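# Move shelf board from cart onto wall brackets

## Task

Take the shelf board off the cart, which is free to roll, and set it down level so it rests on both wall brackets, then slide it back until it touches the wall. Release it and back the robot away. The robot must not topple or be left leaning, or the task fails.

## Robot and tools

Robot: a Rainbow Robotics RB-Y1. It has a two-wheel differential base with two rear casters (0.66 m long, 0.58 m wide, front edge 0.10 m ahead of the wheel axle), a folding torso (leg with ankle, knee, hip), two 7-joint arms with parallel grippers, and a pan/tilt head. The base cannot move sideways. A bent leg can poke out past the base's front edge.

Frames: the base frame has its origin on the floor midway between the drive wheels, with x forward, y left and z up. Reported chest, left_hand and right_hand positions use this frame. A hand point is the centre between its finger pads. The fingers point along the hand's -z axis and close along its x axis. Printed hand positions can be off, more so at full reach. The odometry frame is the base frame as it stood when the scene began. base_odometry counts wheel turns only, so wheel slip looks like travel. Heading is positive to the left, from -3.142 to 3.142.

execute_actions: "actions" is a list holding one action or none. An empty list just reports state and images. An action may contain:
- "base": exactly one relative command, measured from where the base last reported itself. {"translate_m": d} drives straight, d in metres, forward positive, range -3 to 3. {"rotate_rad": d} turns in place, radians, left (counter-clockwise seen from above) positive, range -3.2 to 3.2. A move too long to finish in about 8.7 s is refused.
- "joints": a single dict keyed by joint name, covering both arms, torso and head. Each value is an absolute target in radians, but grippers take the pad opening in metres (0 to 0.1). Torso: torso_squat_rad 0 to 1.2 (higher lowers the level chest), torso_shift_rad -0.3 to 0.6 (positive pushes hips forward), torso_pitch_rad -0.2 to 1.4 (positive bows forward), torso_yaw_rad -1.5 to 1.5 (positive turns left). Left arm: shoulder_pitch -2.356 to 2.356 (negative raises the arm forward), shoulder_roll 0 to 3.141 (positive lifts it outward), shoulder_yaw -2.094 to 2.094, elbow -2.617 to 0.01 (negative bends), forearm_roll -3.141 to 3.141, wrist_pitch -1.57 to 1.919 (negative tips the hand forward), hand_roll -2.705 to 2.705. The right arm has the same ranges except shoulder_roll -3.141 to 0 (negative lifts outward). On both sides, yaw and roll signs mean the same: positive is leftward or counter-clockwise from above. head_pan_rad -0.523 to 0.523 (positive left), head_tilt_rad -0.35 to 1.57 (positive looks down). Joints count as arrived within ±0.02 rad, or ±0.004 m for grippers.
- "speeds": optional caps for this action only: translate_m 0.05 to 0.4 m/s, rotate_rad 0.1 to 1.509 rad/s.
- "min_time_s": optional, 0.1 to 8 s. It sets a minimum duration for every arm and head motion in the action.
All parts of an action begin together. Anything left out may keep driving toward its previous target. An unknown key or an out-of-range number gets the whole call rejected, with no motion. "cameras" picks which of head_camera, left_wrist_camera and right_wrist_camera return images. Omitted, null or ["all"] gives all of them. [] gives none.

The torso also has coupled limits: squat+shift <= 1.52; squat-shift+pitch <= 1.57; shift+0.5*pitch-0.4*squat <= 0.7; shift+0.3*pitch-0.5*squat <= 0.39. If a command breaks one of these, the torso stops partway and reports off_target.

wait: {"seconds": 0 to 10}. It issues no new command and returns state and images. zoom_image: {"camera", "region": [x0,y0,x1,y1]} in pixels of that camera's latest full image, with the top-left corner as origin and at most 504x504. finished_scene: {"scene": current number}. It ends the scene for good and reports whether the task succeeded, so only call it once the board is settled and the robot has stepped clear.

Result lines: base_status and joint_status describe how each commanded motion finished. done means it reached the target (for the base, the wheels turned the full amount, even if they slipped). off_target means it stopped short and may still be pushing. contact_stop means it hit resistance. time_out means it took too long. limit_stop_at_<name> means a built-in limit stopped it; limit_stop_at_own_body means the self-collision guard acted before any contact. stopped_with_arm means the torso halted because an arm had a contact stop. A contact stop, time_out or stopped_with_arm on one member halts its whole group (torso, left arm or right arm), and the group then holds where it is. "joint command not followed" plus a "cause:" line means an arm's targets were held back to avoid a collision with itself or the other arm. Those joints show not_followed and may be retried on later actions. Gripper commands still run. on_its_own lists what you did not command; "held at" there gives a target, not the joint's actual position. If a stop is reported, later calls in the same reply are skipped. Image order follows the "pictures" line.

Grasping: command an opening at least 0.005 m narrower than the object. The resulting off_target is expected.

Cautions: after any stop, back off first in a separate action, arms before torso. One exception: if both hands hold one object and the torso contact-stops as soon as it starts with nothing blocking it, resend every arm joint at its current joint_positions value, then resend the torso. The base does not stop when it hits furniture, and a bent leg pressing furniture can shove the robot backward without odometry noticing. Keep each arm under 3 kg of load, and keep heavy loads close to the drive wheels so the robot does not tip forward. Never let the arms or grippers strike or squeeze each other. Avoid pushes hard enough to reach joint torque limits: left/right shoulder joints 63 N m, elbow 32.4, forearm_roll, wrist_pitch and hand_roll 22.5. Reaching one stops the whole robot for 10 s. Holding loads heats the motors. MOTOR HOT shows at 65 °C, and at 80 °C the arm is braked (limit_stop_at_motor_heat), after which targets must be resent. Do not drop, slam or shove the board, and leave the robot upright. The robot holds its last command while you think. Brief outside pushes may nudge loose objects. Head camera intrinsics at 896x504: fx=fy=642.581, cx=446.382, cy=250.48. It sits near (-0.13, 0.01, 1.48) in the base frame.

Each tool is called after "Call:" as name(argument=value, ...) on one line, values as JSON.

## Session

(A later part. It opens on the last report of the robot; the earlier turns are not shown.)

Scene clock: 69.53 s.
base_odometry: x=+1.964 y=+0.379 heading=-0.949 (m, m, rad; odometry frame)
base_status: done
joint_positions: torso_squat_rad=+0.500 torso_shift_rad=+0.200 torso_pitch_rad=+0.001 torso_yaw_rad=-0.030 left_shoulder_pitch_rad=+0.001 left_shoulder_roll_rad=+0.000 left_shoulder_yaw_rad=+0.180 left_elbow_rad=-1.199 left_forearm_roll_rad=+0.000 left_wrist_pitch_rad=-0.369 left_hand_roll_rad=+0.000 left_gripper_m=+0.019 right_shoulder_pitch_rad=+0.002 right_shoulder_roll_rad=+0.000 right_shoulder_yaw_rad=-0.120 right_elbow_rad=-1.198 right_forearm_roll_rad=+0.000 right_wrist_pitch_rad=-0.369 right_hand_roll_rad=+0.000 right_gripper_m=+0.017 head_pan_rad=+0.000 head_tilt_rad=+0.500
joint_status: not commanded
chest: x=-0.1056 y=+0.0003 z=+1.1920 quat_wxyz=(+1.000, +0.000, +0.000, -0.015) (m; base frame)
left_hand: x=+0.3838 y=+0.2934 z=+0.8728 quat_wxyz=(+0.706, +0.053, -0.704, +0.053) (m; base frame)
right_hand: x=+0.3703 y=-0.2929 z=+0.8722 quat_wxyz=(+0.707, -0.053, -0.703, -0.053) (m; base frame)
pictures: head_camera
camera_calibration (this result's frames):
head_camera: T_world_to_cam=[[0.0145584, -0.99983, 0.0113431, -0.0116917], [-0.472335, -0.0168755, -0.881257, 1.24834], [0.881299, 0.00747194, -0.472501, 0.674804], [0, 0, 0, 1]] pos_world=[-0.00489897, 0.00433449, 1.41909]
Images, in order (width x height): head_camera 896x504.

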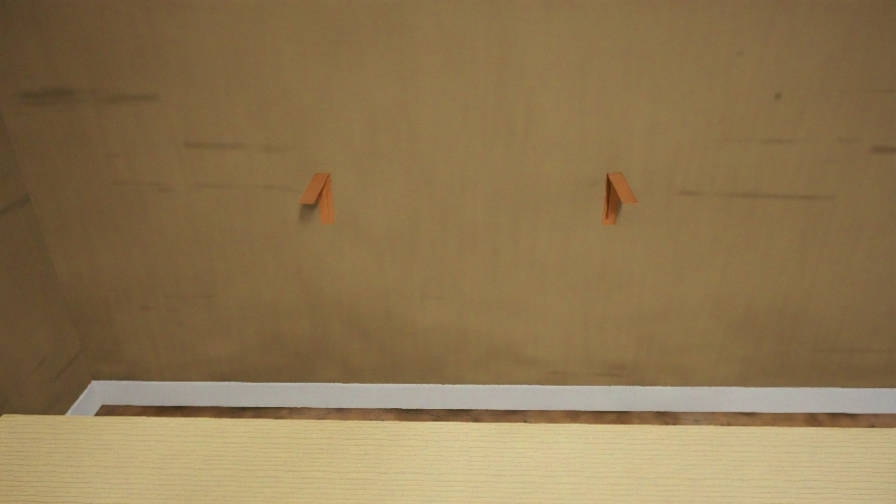

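Call:
execute_actions(actions=[{"base":{"rotate_rad":-0.07}}], cameras=[])

Call:
execute_actions(actions=[{"base":{"translate_m":0.75},"joints":{"head_tilt_rad":0.75}}], cameras=[])

Call:
execute_actions(actions=[{"base":{"rotate_rad":0.095}}])

Scene clock: 70.87 s.
base_odometry: x=+1.964 y=+0.379 heading=-1.018 (m, m, rad; odometry frame)
base_status: done
joint_positions: torso_squat_rad=+0.500 torso_shift_rad=+0.200 torso_pitch_rad=+0.001 torso_yaw_rad=-0.030 left_shoulder_pitch_rad=+0.001 left_shoulder_roll_rad=+0.000 left_shoulder_yaw_rad=+0.180 left_elbow_rad=-1.199 left_forearm_roll_rad=+0.000 left_wrist_pitch_rad=-0.369 left_hand_roll_rad=+0.000 left_gripper_m=+0.019 right_shoulder_pitch_rad=+0.002 right_shoulder_roll_rad=+0.000 right_shoulder_yaw_rad=-0.120 right_elbow_rad=-1.198 right_forearm_roll_rad=+0.000 right_wrist_pitch_rad=-0.369 right_hand_roll_rad=+0.000 right_gripper_m=+0.017 head_pan_rad=+0.000 head_tilt_rad=+0.500
joint_status: not commanded
chest: x=-0.1056 y=+0.0003 z=+1.1920 quat_wxyz=(+1.000, +0.000, +0.000, -0.015) (m; base frame)
left_hand: x=+0.3838 y=+0.2934 z=+0.8728 quat_wxyz=(+0.706, +0.053, -0.704, +0.053) (m; base frame)
right_hand: x=+0.3703 y=-0.2929 z=+0.8722 quat_wxyz=(+0.707, -0.053, -0.703, -0.053) (m; base frame)
pictures: none
No camera images: the call's "cameras" was empty. Leave "cameras" out to get every camera's image.

Scene clock: 74.17 s.
base_odometry: x=+2.358 y=-0.260 heading=-1.018 (m, m, rad; odometry frame)
base_status: done
joint_positions: torso_squat_rad=+0.500 torso_shift_rad=+0.200 torso_pitch_rad=+0.001 torso_yaw_rad=-0.030 left_shoulder_pitch_rad=+0.001 left_shoulder_roll_rad=+0.000 left_shoulder_yaw_rad=+0.180 left_elbow_rad=-1.199 left_forearm_roll_rad=+0.000 left_wrist_pitch_rad=-0.369 left_hand_roll_rad=+0.000 left_gripper_m=+0.019 right_shoulder_pitch_rad=+0.002 right_shoulder_roll_rad=+0.000 right_shoulder_yaw_rad=-0.120 right_elbow_rad=-1.198 right_forearm_roll_rad=+0.000 right_wrist_pitch_rad=-0.369 right_hand_roll_rad=+0.000 right_gripper_m=+0.017 head_pan_rad=+0.000 head_tilt_rad=+0.750
joint_status: all done
chest: x=-0.1055 y=+0.0003 z=+1.1920 quat_wxyz=(+1.000, +0.000, +0.000, -0.015) (m; base frame)
left_hand: x=+0.3838 y=+0.2934 z=+0.8728 quat_wxyz=(+0.707, +0.053, -0.704, +0.053) (m; base frame)
right_hand: x=+0.3703 y=-0.2929 z=+0.8722 quat_wxyz=(+0.707, -0.053, -0.703, -0.053) (m; base frame)
pictures: none
No camera images: the call's "cameras" was empty. Leave "cameras" out to get every camera's image.

Scene clock: 75.40 s.
base_odometry: x=+2.358 y=-0.260 heading=-0.924 (m, m, rad; odometry frame)
base_status: done
joint_positions: torso_squat_rad=+0.500 torso_shift_rad=+0.200 torso_pitch_rad=+0.001 torso_yaw_rad=-0.030 left_shoulder_pitch_rad=+0.001 left_shoulder_roll_rad=+0.000 left_shoulder_yaw_rad=+0.180 left_elbow_rad=-1.199 left_forearm_roll_rad=+0.000 left_wrist_pitch_rad=-0.369 left_hand_roll_rad=+0.000 left_gripper_m=+0.019 right_shoulder_pitch_rad=+0.002 right_shoulder_roll_rad=+0.000 right_shoulder_yaw_rad=-0.120 right_elbow_rad=-1.198 right_forearm_roll_rad=+0.000 right_wrist_pitch_rad=-0.369 right_hand_roll_rad=+0.000 right_gripper_m=+0.017 head_pan_rad=+0.000 head_tilt_rad=+0.750
joint_status: not commanded
chest: x=-0.1055 y=+0.0003 z=+1.1920 quat_wxyz=(+1.000, +0.000, +0.000, -0.015) (m; base frame)
left_hand: x=+0.3838 y=+0.2934 z=+0.8728 quat_wxyz=(+0.707, +0.053, -0.704, +0.053) (m; base frame)
right_hand: x=+0.3703 y=-0.2929 z=+0.8722 quat_wxyz=(+0.707, -0.053, -0.703, -0.053) (m; base frame)
pictures: head_camera, left_wrist_camera, right_wrist_camera
camera_calibration (this result's frames):
head_camera: T_world_to_cam=[[0.0159648, -0.999873, 0.0000116894, 0.00423175], [-0.675576, -0.0107954, -0.737212, 1.03088], [0.737118, 0.0117615, -0.675662, 0.945564], [0, 0, 0, 1]] pos_world=[-0.000623172, 0.00423869, 1.39886]
left_wrist_camera: T_world_to_cam=[[0.0374618, -0.0418743, 0.99842, -0.868974], [-0.475416, -0.879555, -0.0190509, 0.494639], [0.878963, -0.473951, -0.0528574, -0.0695839], [0, 0, 0, 1]] pos_world=[0.328874, 0.365695, 0.873347]
right_wrist_camera: T_world_to_cam=[[0.00262931, -0.0393229, -0.999223, 0.851115], [-0.517479, 0.85498, -0.0350081, 0.504562], [0.855692, 0.517169, -0.0181008, -0.0615816], [0, 0, 0, 1]] pos_world=[0.311557, -0.366074, 0.867003]
Images, in order (width x height): head_camera 896x504, left_wrist_camera 644x364, right_wrist_camera 644x364.

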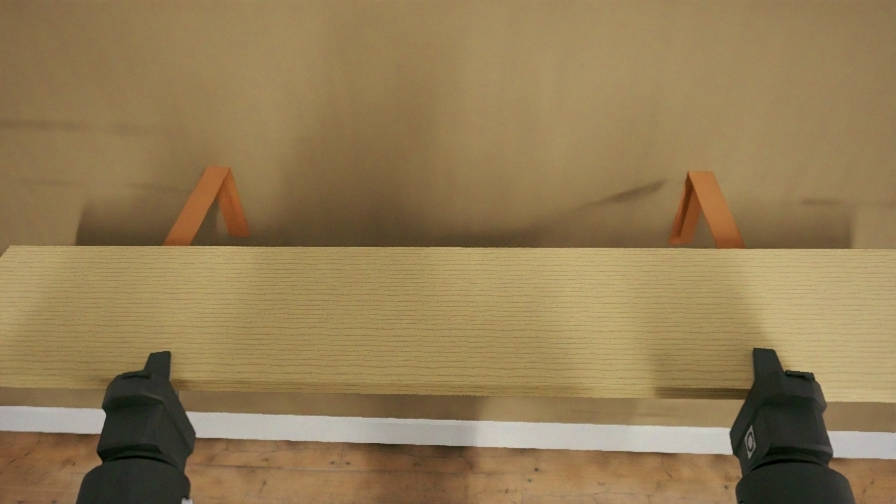

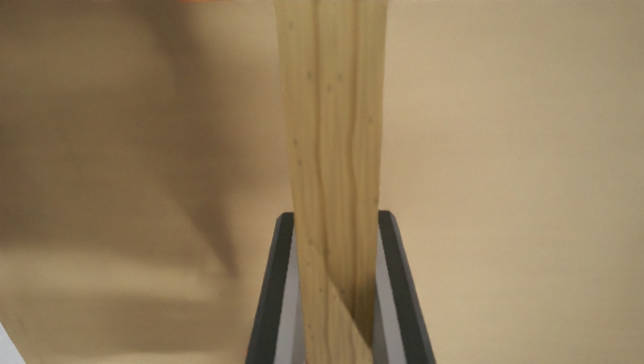

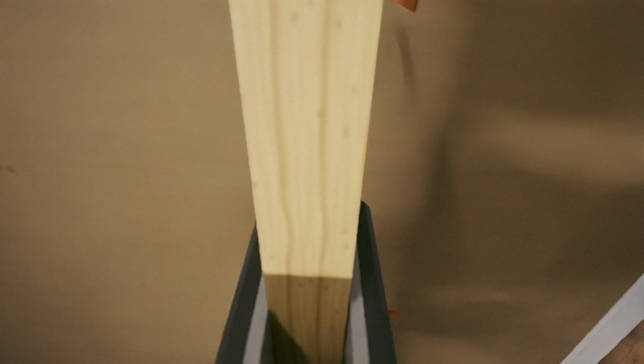

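Call:
execute_actions(actions=[{"base":{"translate_m":0.23},"speeds":{"translate_m":0.15}}], cameras=[])

Call:
execute_actions(actions=[{"joints":{"torso_squat_rad":0.64}}])

Call:
execute_actions(actions=[{"joints":{"left_gripper_m":0.06,"right_gripper_m":0.06}}])

Scene clock: 77.93 s.
base_odometry: x=+2.496 y=-0.443 heading=-0.924 (m, m, rad; odometry frame)
base_status: done
joint_positions: torso_squat_rad=+0.500 torso_shift_rad=+0.200 torso_pitch_rad=+0.001 torso_yaw_rad=-0.030 left_shoulder_pitch_rad=+0.001 left_shoulder_roll_rad=+0.000 left_shoulder_yaw_rad=+0.180 left_elbow_rad=-1.199 left_forearm_roll_rad=+0.000 left_wrist_pitch_rad=-0.369 left_hand_roll_rad=+0.000 left_gripper_m=+0.019 right_shoulder_pitch_rad=+0.002 right_shoulder_roll_rad=+0.000 right_shoulder_yaw_rad=-0.120 right_elbow_rad=-1.198 right_forearm_roll_rad=+0.000 right_wrist_pitch_rad=-0.369 right_hand_roll_rad=+0.000 right_gripper_m=+0.017 head_pan_rad=+0.000 head_tilt_rad=+0.750
joint_status: not commanded
chest: x=-0.1056 y=+0.0003 z=+1.1920 quat_wxyz=(+1.000, +0.000, +0.000, -0.015) (m; base frame)
left_hand: x=+0.3837 y=+0.2935 z=+0.8728 quat_wxyz=(+0.707, +0.053, -0.704, +0.053) (m; base frame)
right_hand: x=+0.3703 y=-0.2929 z=+0.8722 quat_wxyz=(+0.707, -0.053, -0.703, -0.053) (m; base frame)
pictures: none
No camera images: the call's "cameras" was empty. Leave "cameras" out to get every camera's image.

Scene clock: 79.20 s.
base_odometry: x=+2.496 y=-0.443 heading=-0.924 (m, m, rad; odometry frame)
base_status: not commanded
joint_positions: torso_squat_rad=+0.640 torso_shift_rad=+0.200 torso_pitch_rad=+0.000 torso_yaw_rad=-0.030 left_shoulder_pitch_rad=+0.001 left_shoulder_roll_rad=+0.000 left_shoulder_yaw_rad=+0.180 left_elbow_rad=-1.199 left_forearm_roll_rad=+0.000 left_wrist_pitch_rad=-0.369 left_hand_roll_rad=+0.000 left_gripper_m=+0.019 right_shoulder_pitch_rad=+0.002 right_shoulder_roll_rad=+0.000 right_shoulder_yaw_rad=-0.120 right_elbow_rad=-1.198 right_forearm_roll_rad=+0.000 right_wrist_pitch_rad=-0.369 right_hand_roll_rad=+0.000 right_gripper_m=+0.017 head_pan_rad=+0.000 head_tilt_rad=+0.750
joint_status: all done
chest: x=-0.1162 y=+0.0003 z=+1.1402 quat_wxyz=(+1.000, +0.000, +0.000, -0.015) (m; base frame)
left_hand: x=+0.3732 y=+0.2934 z=+0.8211 quat_wxyz=(+0.706, +0.053, -0.704, +0.053) (m; base frame)
right_hand: x=+0.3597 y=-0.2929 z=+0.8205 quat_wxyz=(+0.707, -0.053, -0.703, -0.053) (m; base frame)
pictures: head_camera, left_wrist_camera, right_wrist_camera
camera_calibration (this result's frames):
head_camera: T_world_to_cam=[[0.015961, -0.999873, 0.0000374029, 0.00436703], [-0.675364, -0.0108084, -0.737406, 0.985726], [0.737312, 0.0117445, -0.67545, 0.918231], [0, 0, 0, 1]] pos_world=[-0.0113689, 0.0042365, 1.3471]
left_wrist_camera: T_world_to_cam=[[0.0371952, -0.0418512, 0.998431, -0.81691], [-0.475399, -0.879562, -0.0191582, 0.488692], [0.878984, -0.47394, -0.0526115, -0.0632125], [0, 0, 0, 1]] pos_world=[0.318272, 0.365687, 0.821666]
right_wrist_camera: T_world_to_cam=[[0.00295503, -0.039347, -0.999221, 0.799429], [-0.517465, 0.85498, -0.0351975, 0.497442], [0.8557, 0.517166, -0.0178342, -0.0536761], [0, 0, 0, 1]] pos_world=[0.300977, -0.366089, 0.815357]
Images, in order (width x height): head_camera 896x504, left_wrist_camera 644x364, right_wrist_camera 644x364.

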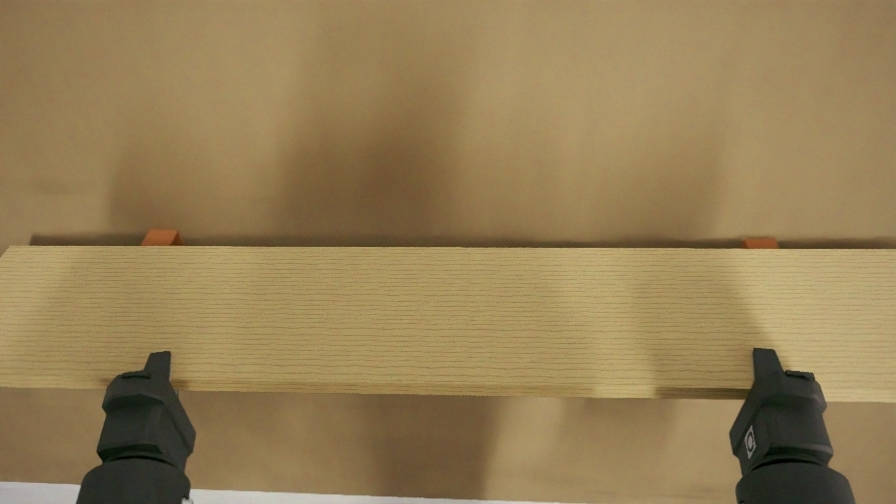

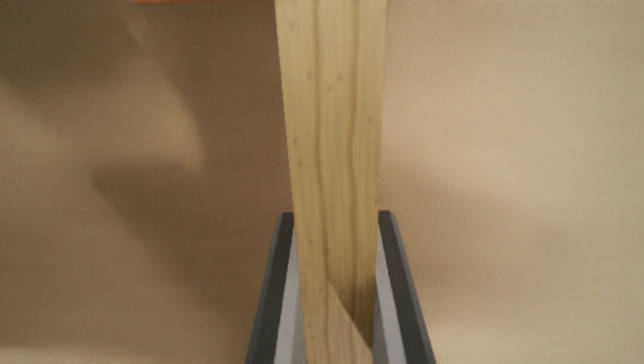

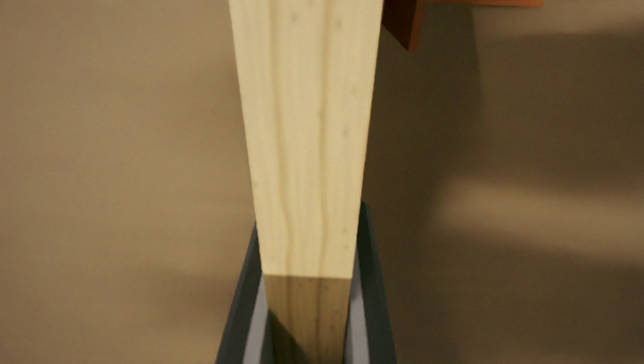

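Scene clock: 80.27 s.
base_odometry: x=+2.496 y=-0.443 heading=-0.924 (m, m, rad; odometry frame)
base_status: not commanded
joint_positions: torso_squat_rad=+0.640 torso_shift_rad=+0.200 torso_pitch_rad=+0.000 torso_yaw_rad=-0.030 left_shoulder_pitch_rad=+0.001 left_shoulder_roll_rad=+0.000 left_shoulder_yaw_rad=+0.180 left_elbow_rad=-1.200 left_forearm_roll_rad=+0.000 left_wrist_pitch_rad=-0.370 left_hand_roll_rad=+0.000 left_gripper_m=+0.060 right_shoulder_pitch_rad=+0.000 right_shoulder_roll_rad=+0.000 right_shoulder_yaw_rad=-0.120 right_elbow_rad=-1.200 right_forearm_roll_rad=+0.000 right_wrist_pitch_rad=-0.370 right_hand_roll_rad=+0.000 right_gripper_m=+0.060 head_pan_rad=+0.000 head_tilt_rad=+0.750
joint_status: all done
chest: x=-0.1164 y=+0.0003 z=+1.1402 quat_wxyz=(+1.000, +0.000, +0.000, -0.015) (m; base frame)
left_hand: x=+0.3734 y=+0.2934 z=+0.8221 quat_wxyz=(+0.706, +0.053, -0.705, +0.053) (m; base frame)
right_hand: x=+0.3603 y=-0.2928 z=+0.8221 quat_wxyz=(+0.706, -0.053, -0.705, -0.053) (m; base frame)
pictures: head_camera, left_wrist_camera, right_wrist_camera
camera_calibration (this result's frames):
head_camera: T_world_to_cam=[[0.0159624, -0.999873, 0.0000246721, 0.00437891], [-0.675154, -0.0107967, -0.737597, 0.985868], [0.737504, 0.0117572, -0.675241, 0.918144], [0, 0, 0, 1]] pos_world=[-0.011592, 0.00422765, 1.34714]
left_wrist_camera: T_world_to_cam=[[0.035011, -0.0421327, 0.998498, -0.817015], [-0.475533, -0.87946, -0.0204358, 0.489854], [0.879001, -0.474103, -0.0508263, -0.0648509], [0, 0, 0, 1]] pos_world=[0.31855, 0.365638, 0.822502]
right_wrist_camera: T_world_to_cam=[[0.00681766, -0.0397047, -0.999188, 0.799502], [-0.517669, 0.854759, -0.0374977, 0.499559], [0.855554, 0.517505, -0.0147265, -0.0566331], [0, 0, 0, 1]] pos_world=[0.301608, -0.36595, 0.816751]
Images, in order (width x height): head_camera 896x504, left_wrist_camera 644x364, right_wrist_camera 644x364.

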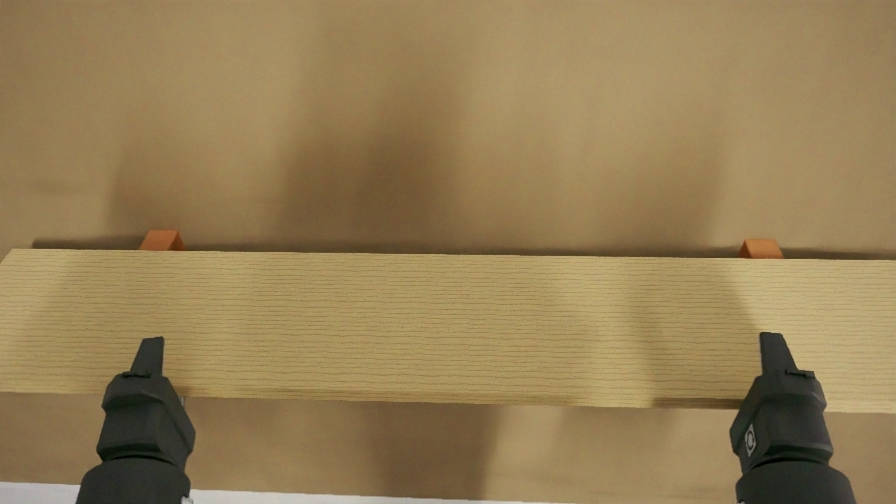

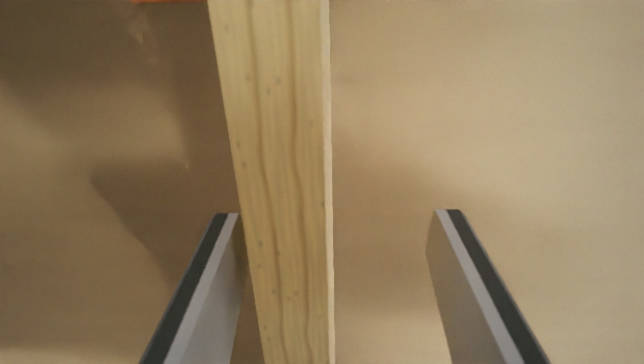

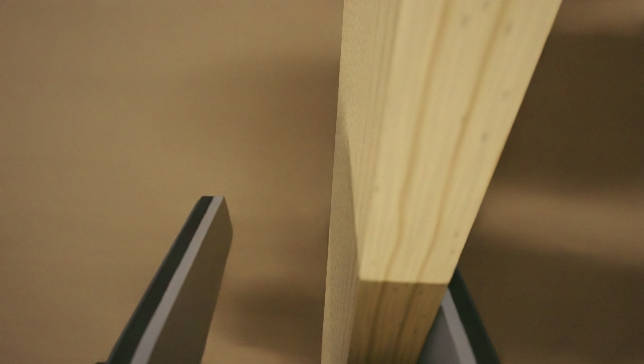

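The remaining gap is about 5.5 cm, so I'll push it closed with the palms.

Call:
execute_actions(actions=[{"base":{"translate_m":0.07},"speeds":{"translate_m":0.05},"joints":{"torso_squat_rad":0.68}}])

Scene clock: 82.47 s.
base_odometry: x=+2.539 y=-0.499 heading=-0.923 (m, m, rad; odometry frame)
base_status: done
joint_positions: torso_squat_rad=+0.680 torso_shift_rad=+0.200 torso_pitch_rad=-0.001 torso_yaw_rad=-0.030 left_shoulder_pitch_rad=+0.000 left_shoulder_roll_rad=+0.000 left_shoulder_yaw_rad=+0.180 left_elbow_rad=-1.200 left_forearm_roll_rad=+0.000 left_wrist_pitch_rad=-0.370 left_hand_roll_rad=+0.000 left_gripper_m=+0.060 right_shoulder_pitch_rad=+0.001 right_shoulder_roll_rad=+0.000 right_shoulder_yaw_rad=-0.120 right_elbow_rad=-1.200 right_forearm_roll_rad=+0.000 right_wrist_pitch_rad=-0.370 right_hand_roll_rad=+0.000 right_gripper_m=+0.060 head_pan_rad=+0.000 head_tilt_rad=+0.750
joint_status: all done
chest: x=-0.1201 y=+0.0003 z=+1.1234 quat_wxyz=(+1.000, +0.000, +0.000, -0.015) (m; base frame)
left_hand: x=+0.3700 y=+0.2933 z=+0.8057 quat_wxyz=(+0.705, +0.053, -0.705, +0.053) (m; base frame)
right_hand: x=+0.3564 y=-0.2927 z=+0.8053 quat_wxyz=(+0.706, -0.053, -0.705, -0.053) (m; base frame)
pictures: head_camera, left_wrist_camera, right_wrist_camera
camera_calibration (this result's frames):
head_camera: T_world_to_cam=[[0.0158762, -0.999874, 0.0000799159, 0.00438412], [-0.674726, -0.0107724, -0.73799, 0.971424], [0.737898, 0.0116625, -0.674812, 0.909106], [0, 0, 0, 1]] pos_world=[-0.015452, 0.00424565, 1.33038]
left_wrist_camera: T_world_to_cam=[[0.0340454, -0.042145, 0.998531, -0.800207], [-0.475684, -0.879368, -0.0208968, 0.488229], [0.878957, -0.474274, -0.0499861, -0.0633321], [0, 0, 0, 1]] pos_world=[0.315152, 0.365571, 0.806069]
right_wrist_camera: T_world_to_cam=[[0.00679496, -0.0394751, -0.999197, 0.782745], [-0.517531, 0.854852, -0.0372919, 0.496704], [0.855638, 0.517369, -0.0146209, -0.0537456], [0, 0, 0, 1]] pos_world=[0.297727, -0.365903, 0.799854]
Images, in order (width x height): head_camera 896x504, left_wrist_camera 644x364, right_wrist_camera 644x364.

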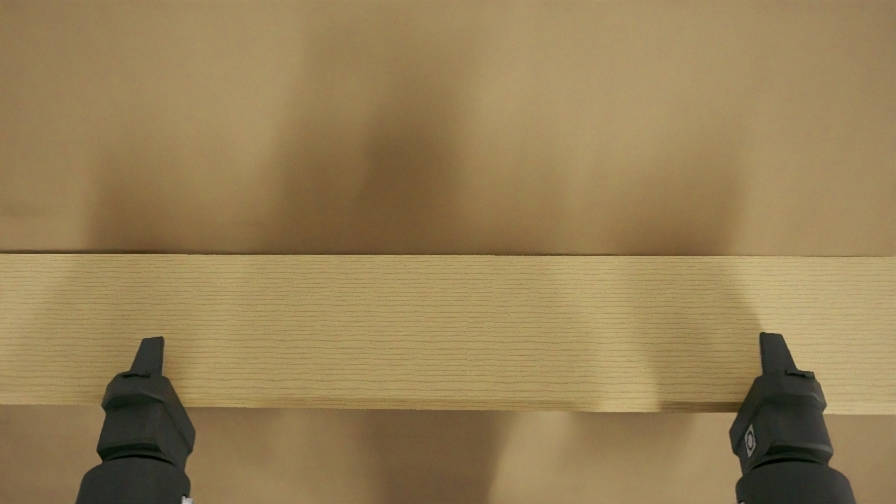

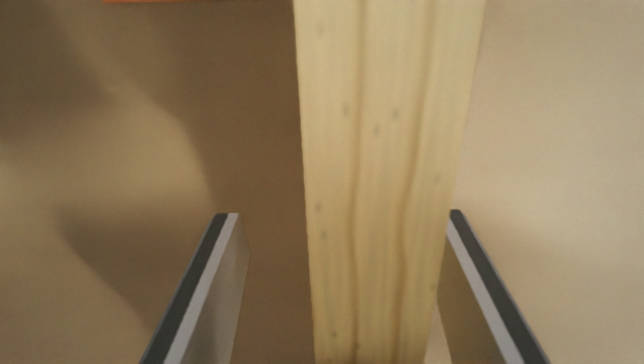

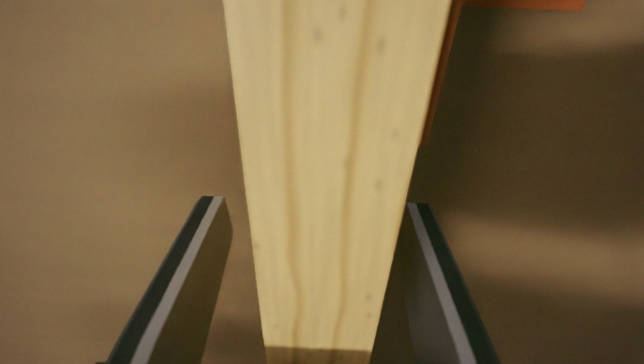

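Call:
execute_actions(actions=[{"base":{"translate_m":0.018},"speeds":{"translate_m":0.05},"joints":{"torso_yaw_rad":-0.055}}], cameras=["head_camera"])

Call:
execute_actions(actions=[{"base":{"translate_m":-0.5}}], cameras=["head_camera"])

Call:
finished_scene(scene=1)

Scene clock: 83.73 s.
base_odometry: x=+2.549 y=-0.513 heading=-0.923 (m, m, rad; odometry frame)
base_status: done
joint_positions: torso_squat_rad=+0.680 torso_shift_rad=+0.198 torso_pitch_rad=-0.003 torso_yaw_rad=-0.055 left_shoulder_pitch_rad=+0.003 left_shoulder_roll_rad=-0.001 left_shoulder_yaw_rad=+0.180 left_elbow_rad=-1.199 left_forearm_roll_rad=+0.000 left_wrist_pitch_rad=-0.370 left_hand_roll_rad=+0.000 left_gripper_m=+0.060 right_shoulder_pitch_rad=+0.006 right_shoulder_roll_rad=+0.001 right_shoulder_yaw_rad=-0.119 right_elbow_rad=-1.200 right_forearm_roll_rad=+0.000 right_wrist_pitch_rad=-0.371 right_hand_roll_rad=+0.000 right_gripper_m=+0.060 head_pan_rad=+0.000 head_tilt_rad=+0.750
joint_status: all done
chest: x=-0.1216 y=+0.0004 z=+1.1234 quat_wxyz=(+1.000, +0.000, -0.001, -0.028) (m; base frame)
left_hand: x=+0.3751 y=+0.2812 z=+0.8049 quat_wxyz=(+0.706, +0.044, -0.705, +0.045) (m; base frame)
right_hand: x=+0.3464 y=-0.3047 z=+0.8044 quat_wxyz=(+0.705, -0.062, -0.703, -0.063) (m; base frame)
pictures: head_camera
camera_calibration (this result's frames):
head_camera: T_world_to_cam=[[-0.00925668, -0.999957, 0.000273306, 0.00125984], [-0.673334, 0.00603104, -0.739313, 0.972132], [0.73928, -0.00702762, -0.673361, 0.908717], [0, 0, 0, 1]] pos_world=[-0.0172145, 0.00178293, 1.3306]
Images, in order (width x height): head_camera 896x504.

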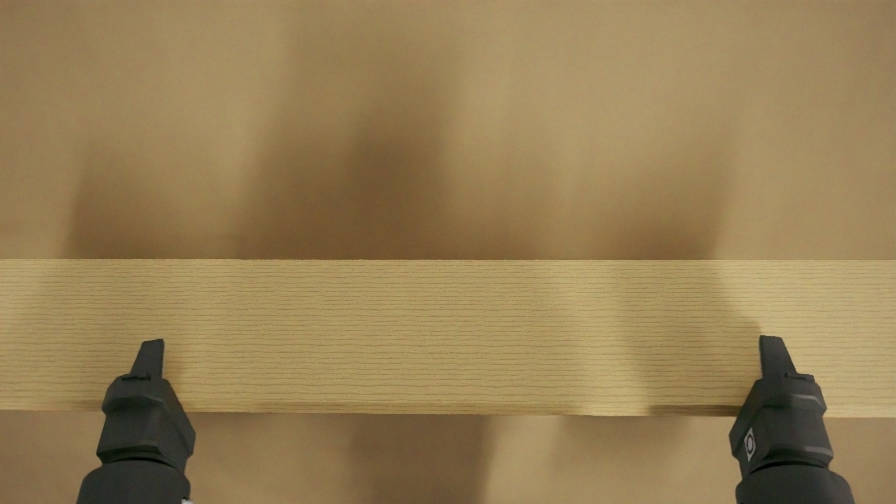

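Scene clock: 86.80 s.
base_odometry: x=+2.247 y=-0.114 heading=-0.922 (m, m, rad; odometry frame)
base_status: done
joint_positions: torso_squat_rad=+0.680 torso_shift_rad=+0.200 torso_pitch_rad=+0.000 torso_yaw_rad=-0.055 left_shoulder_pitch_rad=+0.000 left_shoulder_roll_rad=+0.000 left_shoulder_yaw_rad=+0.180 left_elbow_rad=-1.200 left_forearm_roll_rad=+0.000 left_wrist_pitch_rad=-0.370 left_hand_roll_rad=+0.000 left_gripper_m=+0.060 right_shoulder_pitch_rad=+0.000 right_shoulder_roll_rad=+0.000 right_shoulder_yaw_rad=-0.120 right_elbow_rad=-1.200 right_forearm_roll_rad=+0.000 right_wrist_pitch_rad=-0.370 right_hand_roll_rad=+0.000 right_gripper_m=+0.060 head_pan_rad=+0.000 head_tilt_rad=+0.750
joint_status: not commanded
chest: x=-0.1200 y=+0.0004 z=+1.1234 quat_wxyz=(+1.000, +0.000, +0.000, -0.028) (m; base frame)
left_hand: x=+0.3773 y=+0.2808 z=+0.8056 quat_wxyz=(+0.706, +0.044, -0.705, +0.044) (m; base frame)
right_hand: x=+0.3495 y=-0.3043 z=+0.8057 quat_wxyz=(+0.705, -0.062, -0.704, -0.062) (m; base frame)
pictures: head_camera
camera_calibration (this result's frames):
head_camera: T_world_to_cam=[[-0.00911682, -0.999958, 0.00018045, 0.00131862], [-0.674958, 0.00602058, -0.737832, 0.971309], [0.7378, -0.00684848, -0.674985, 0.909185], [0, 0, 0, 1]] pos_world=[-0.0151925, 0.00169726, 1.33035]
Images, in order (width x height): head_camera 896x504.

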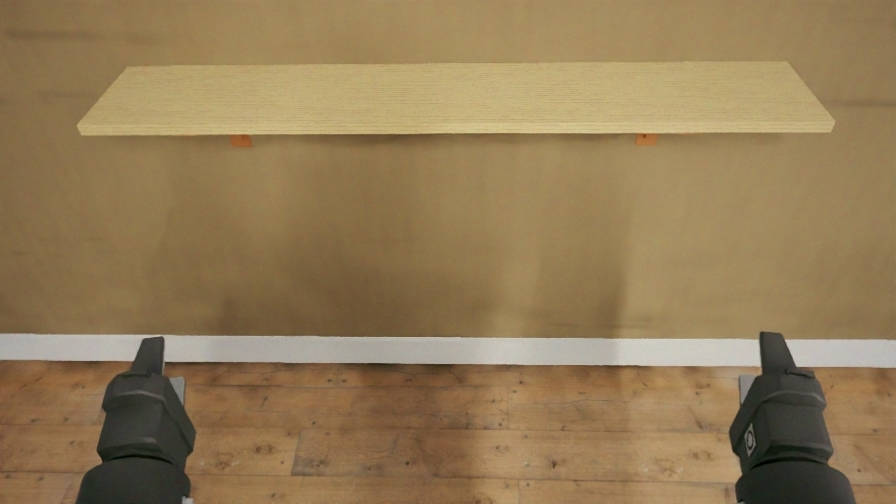

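The scene is finished: the task was done.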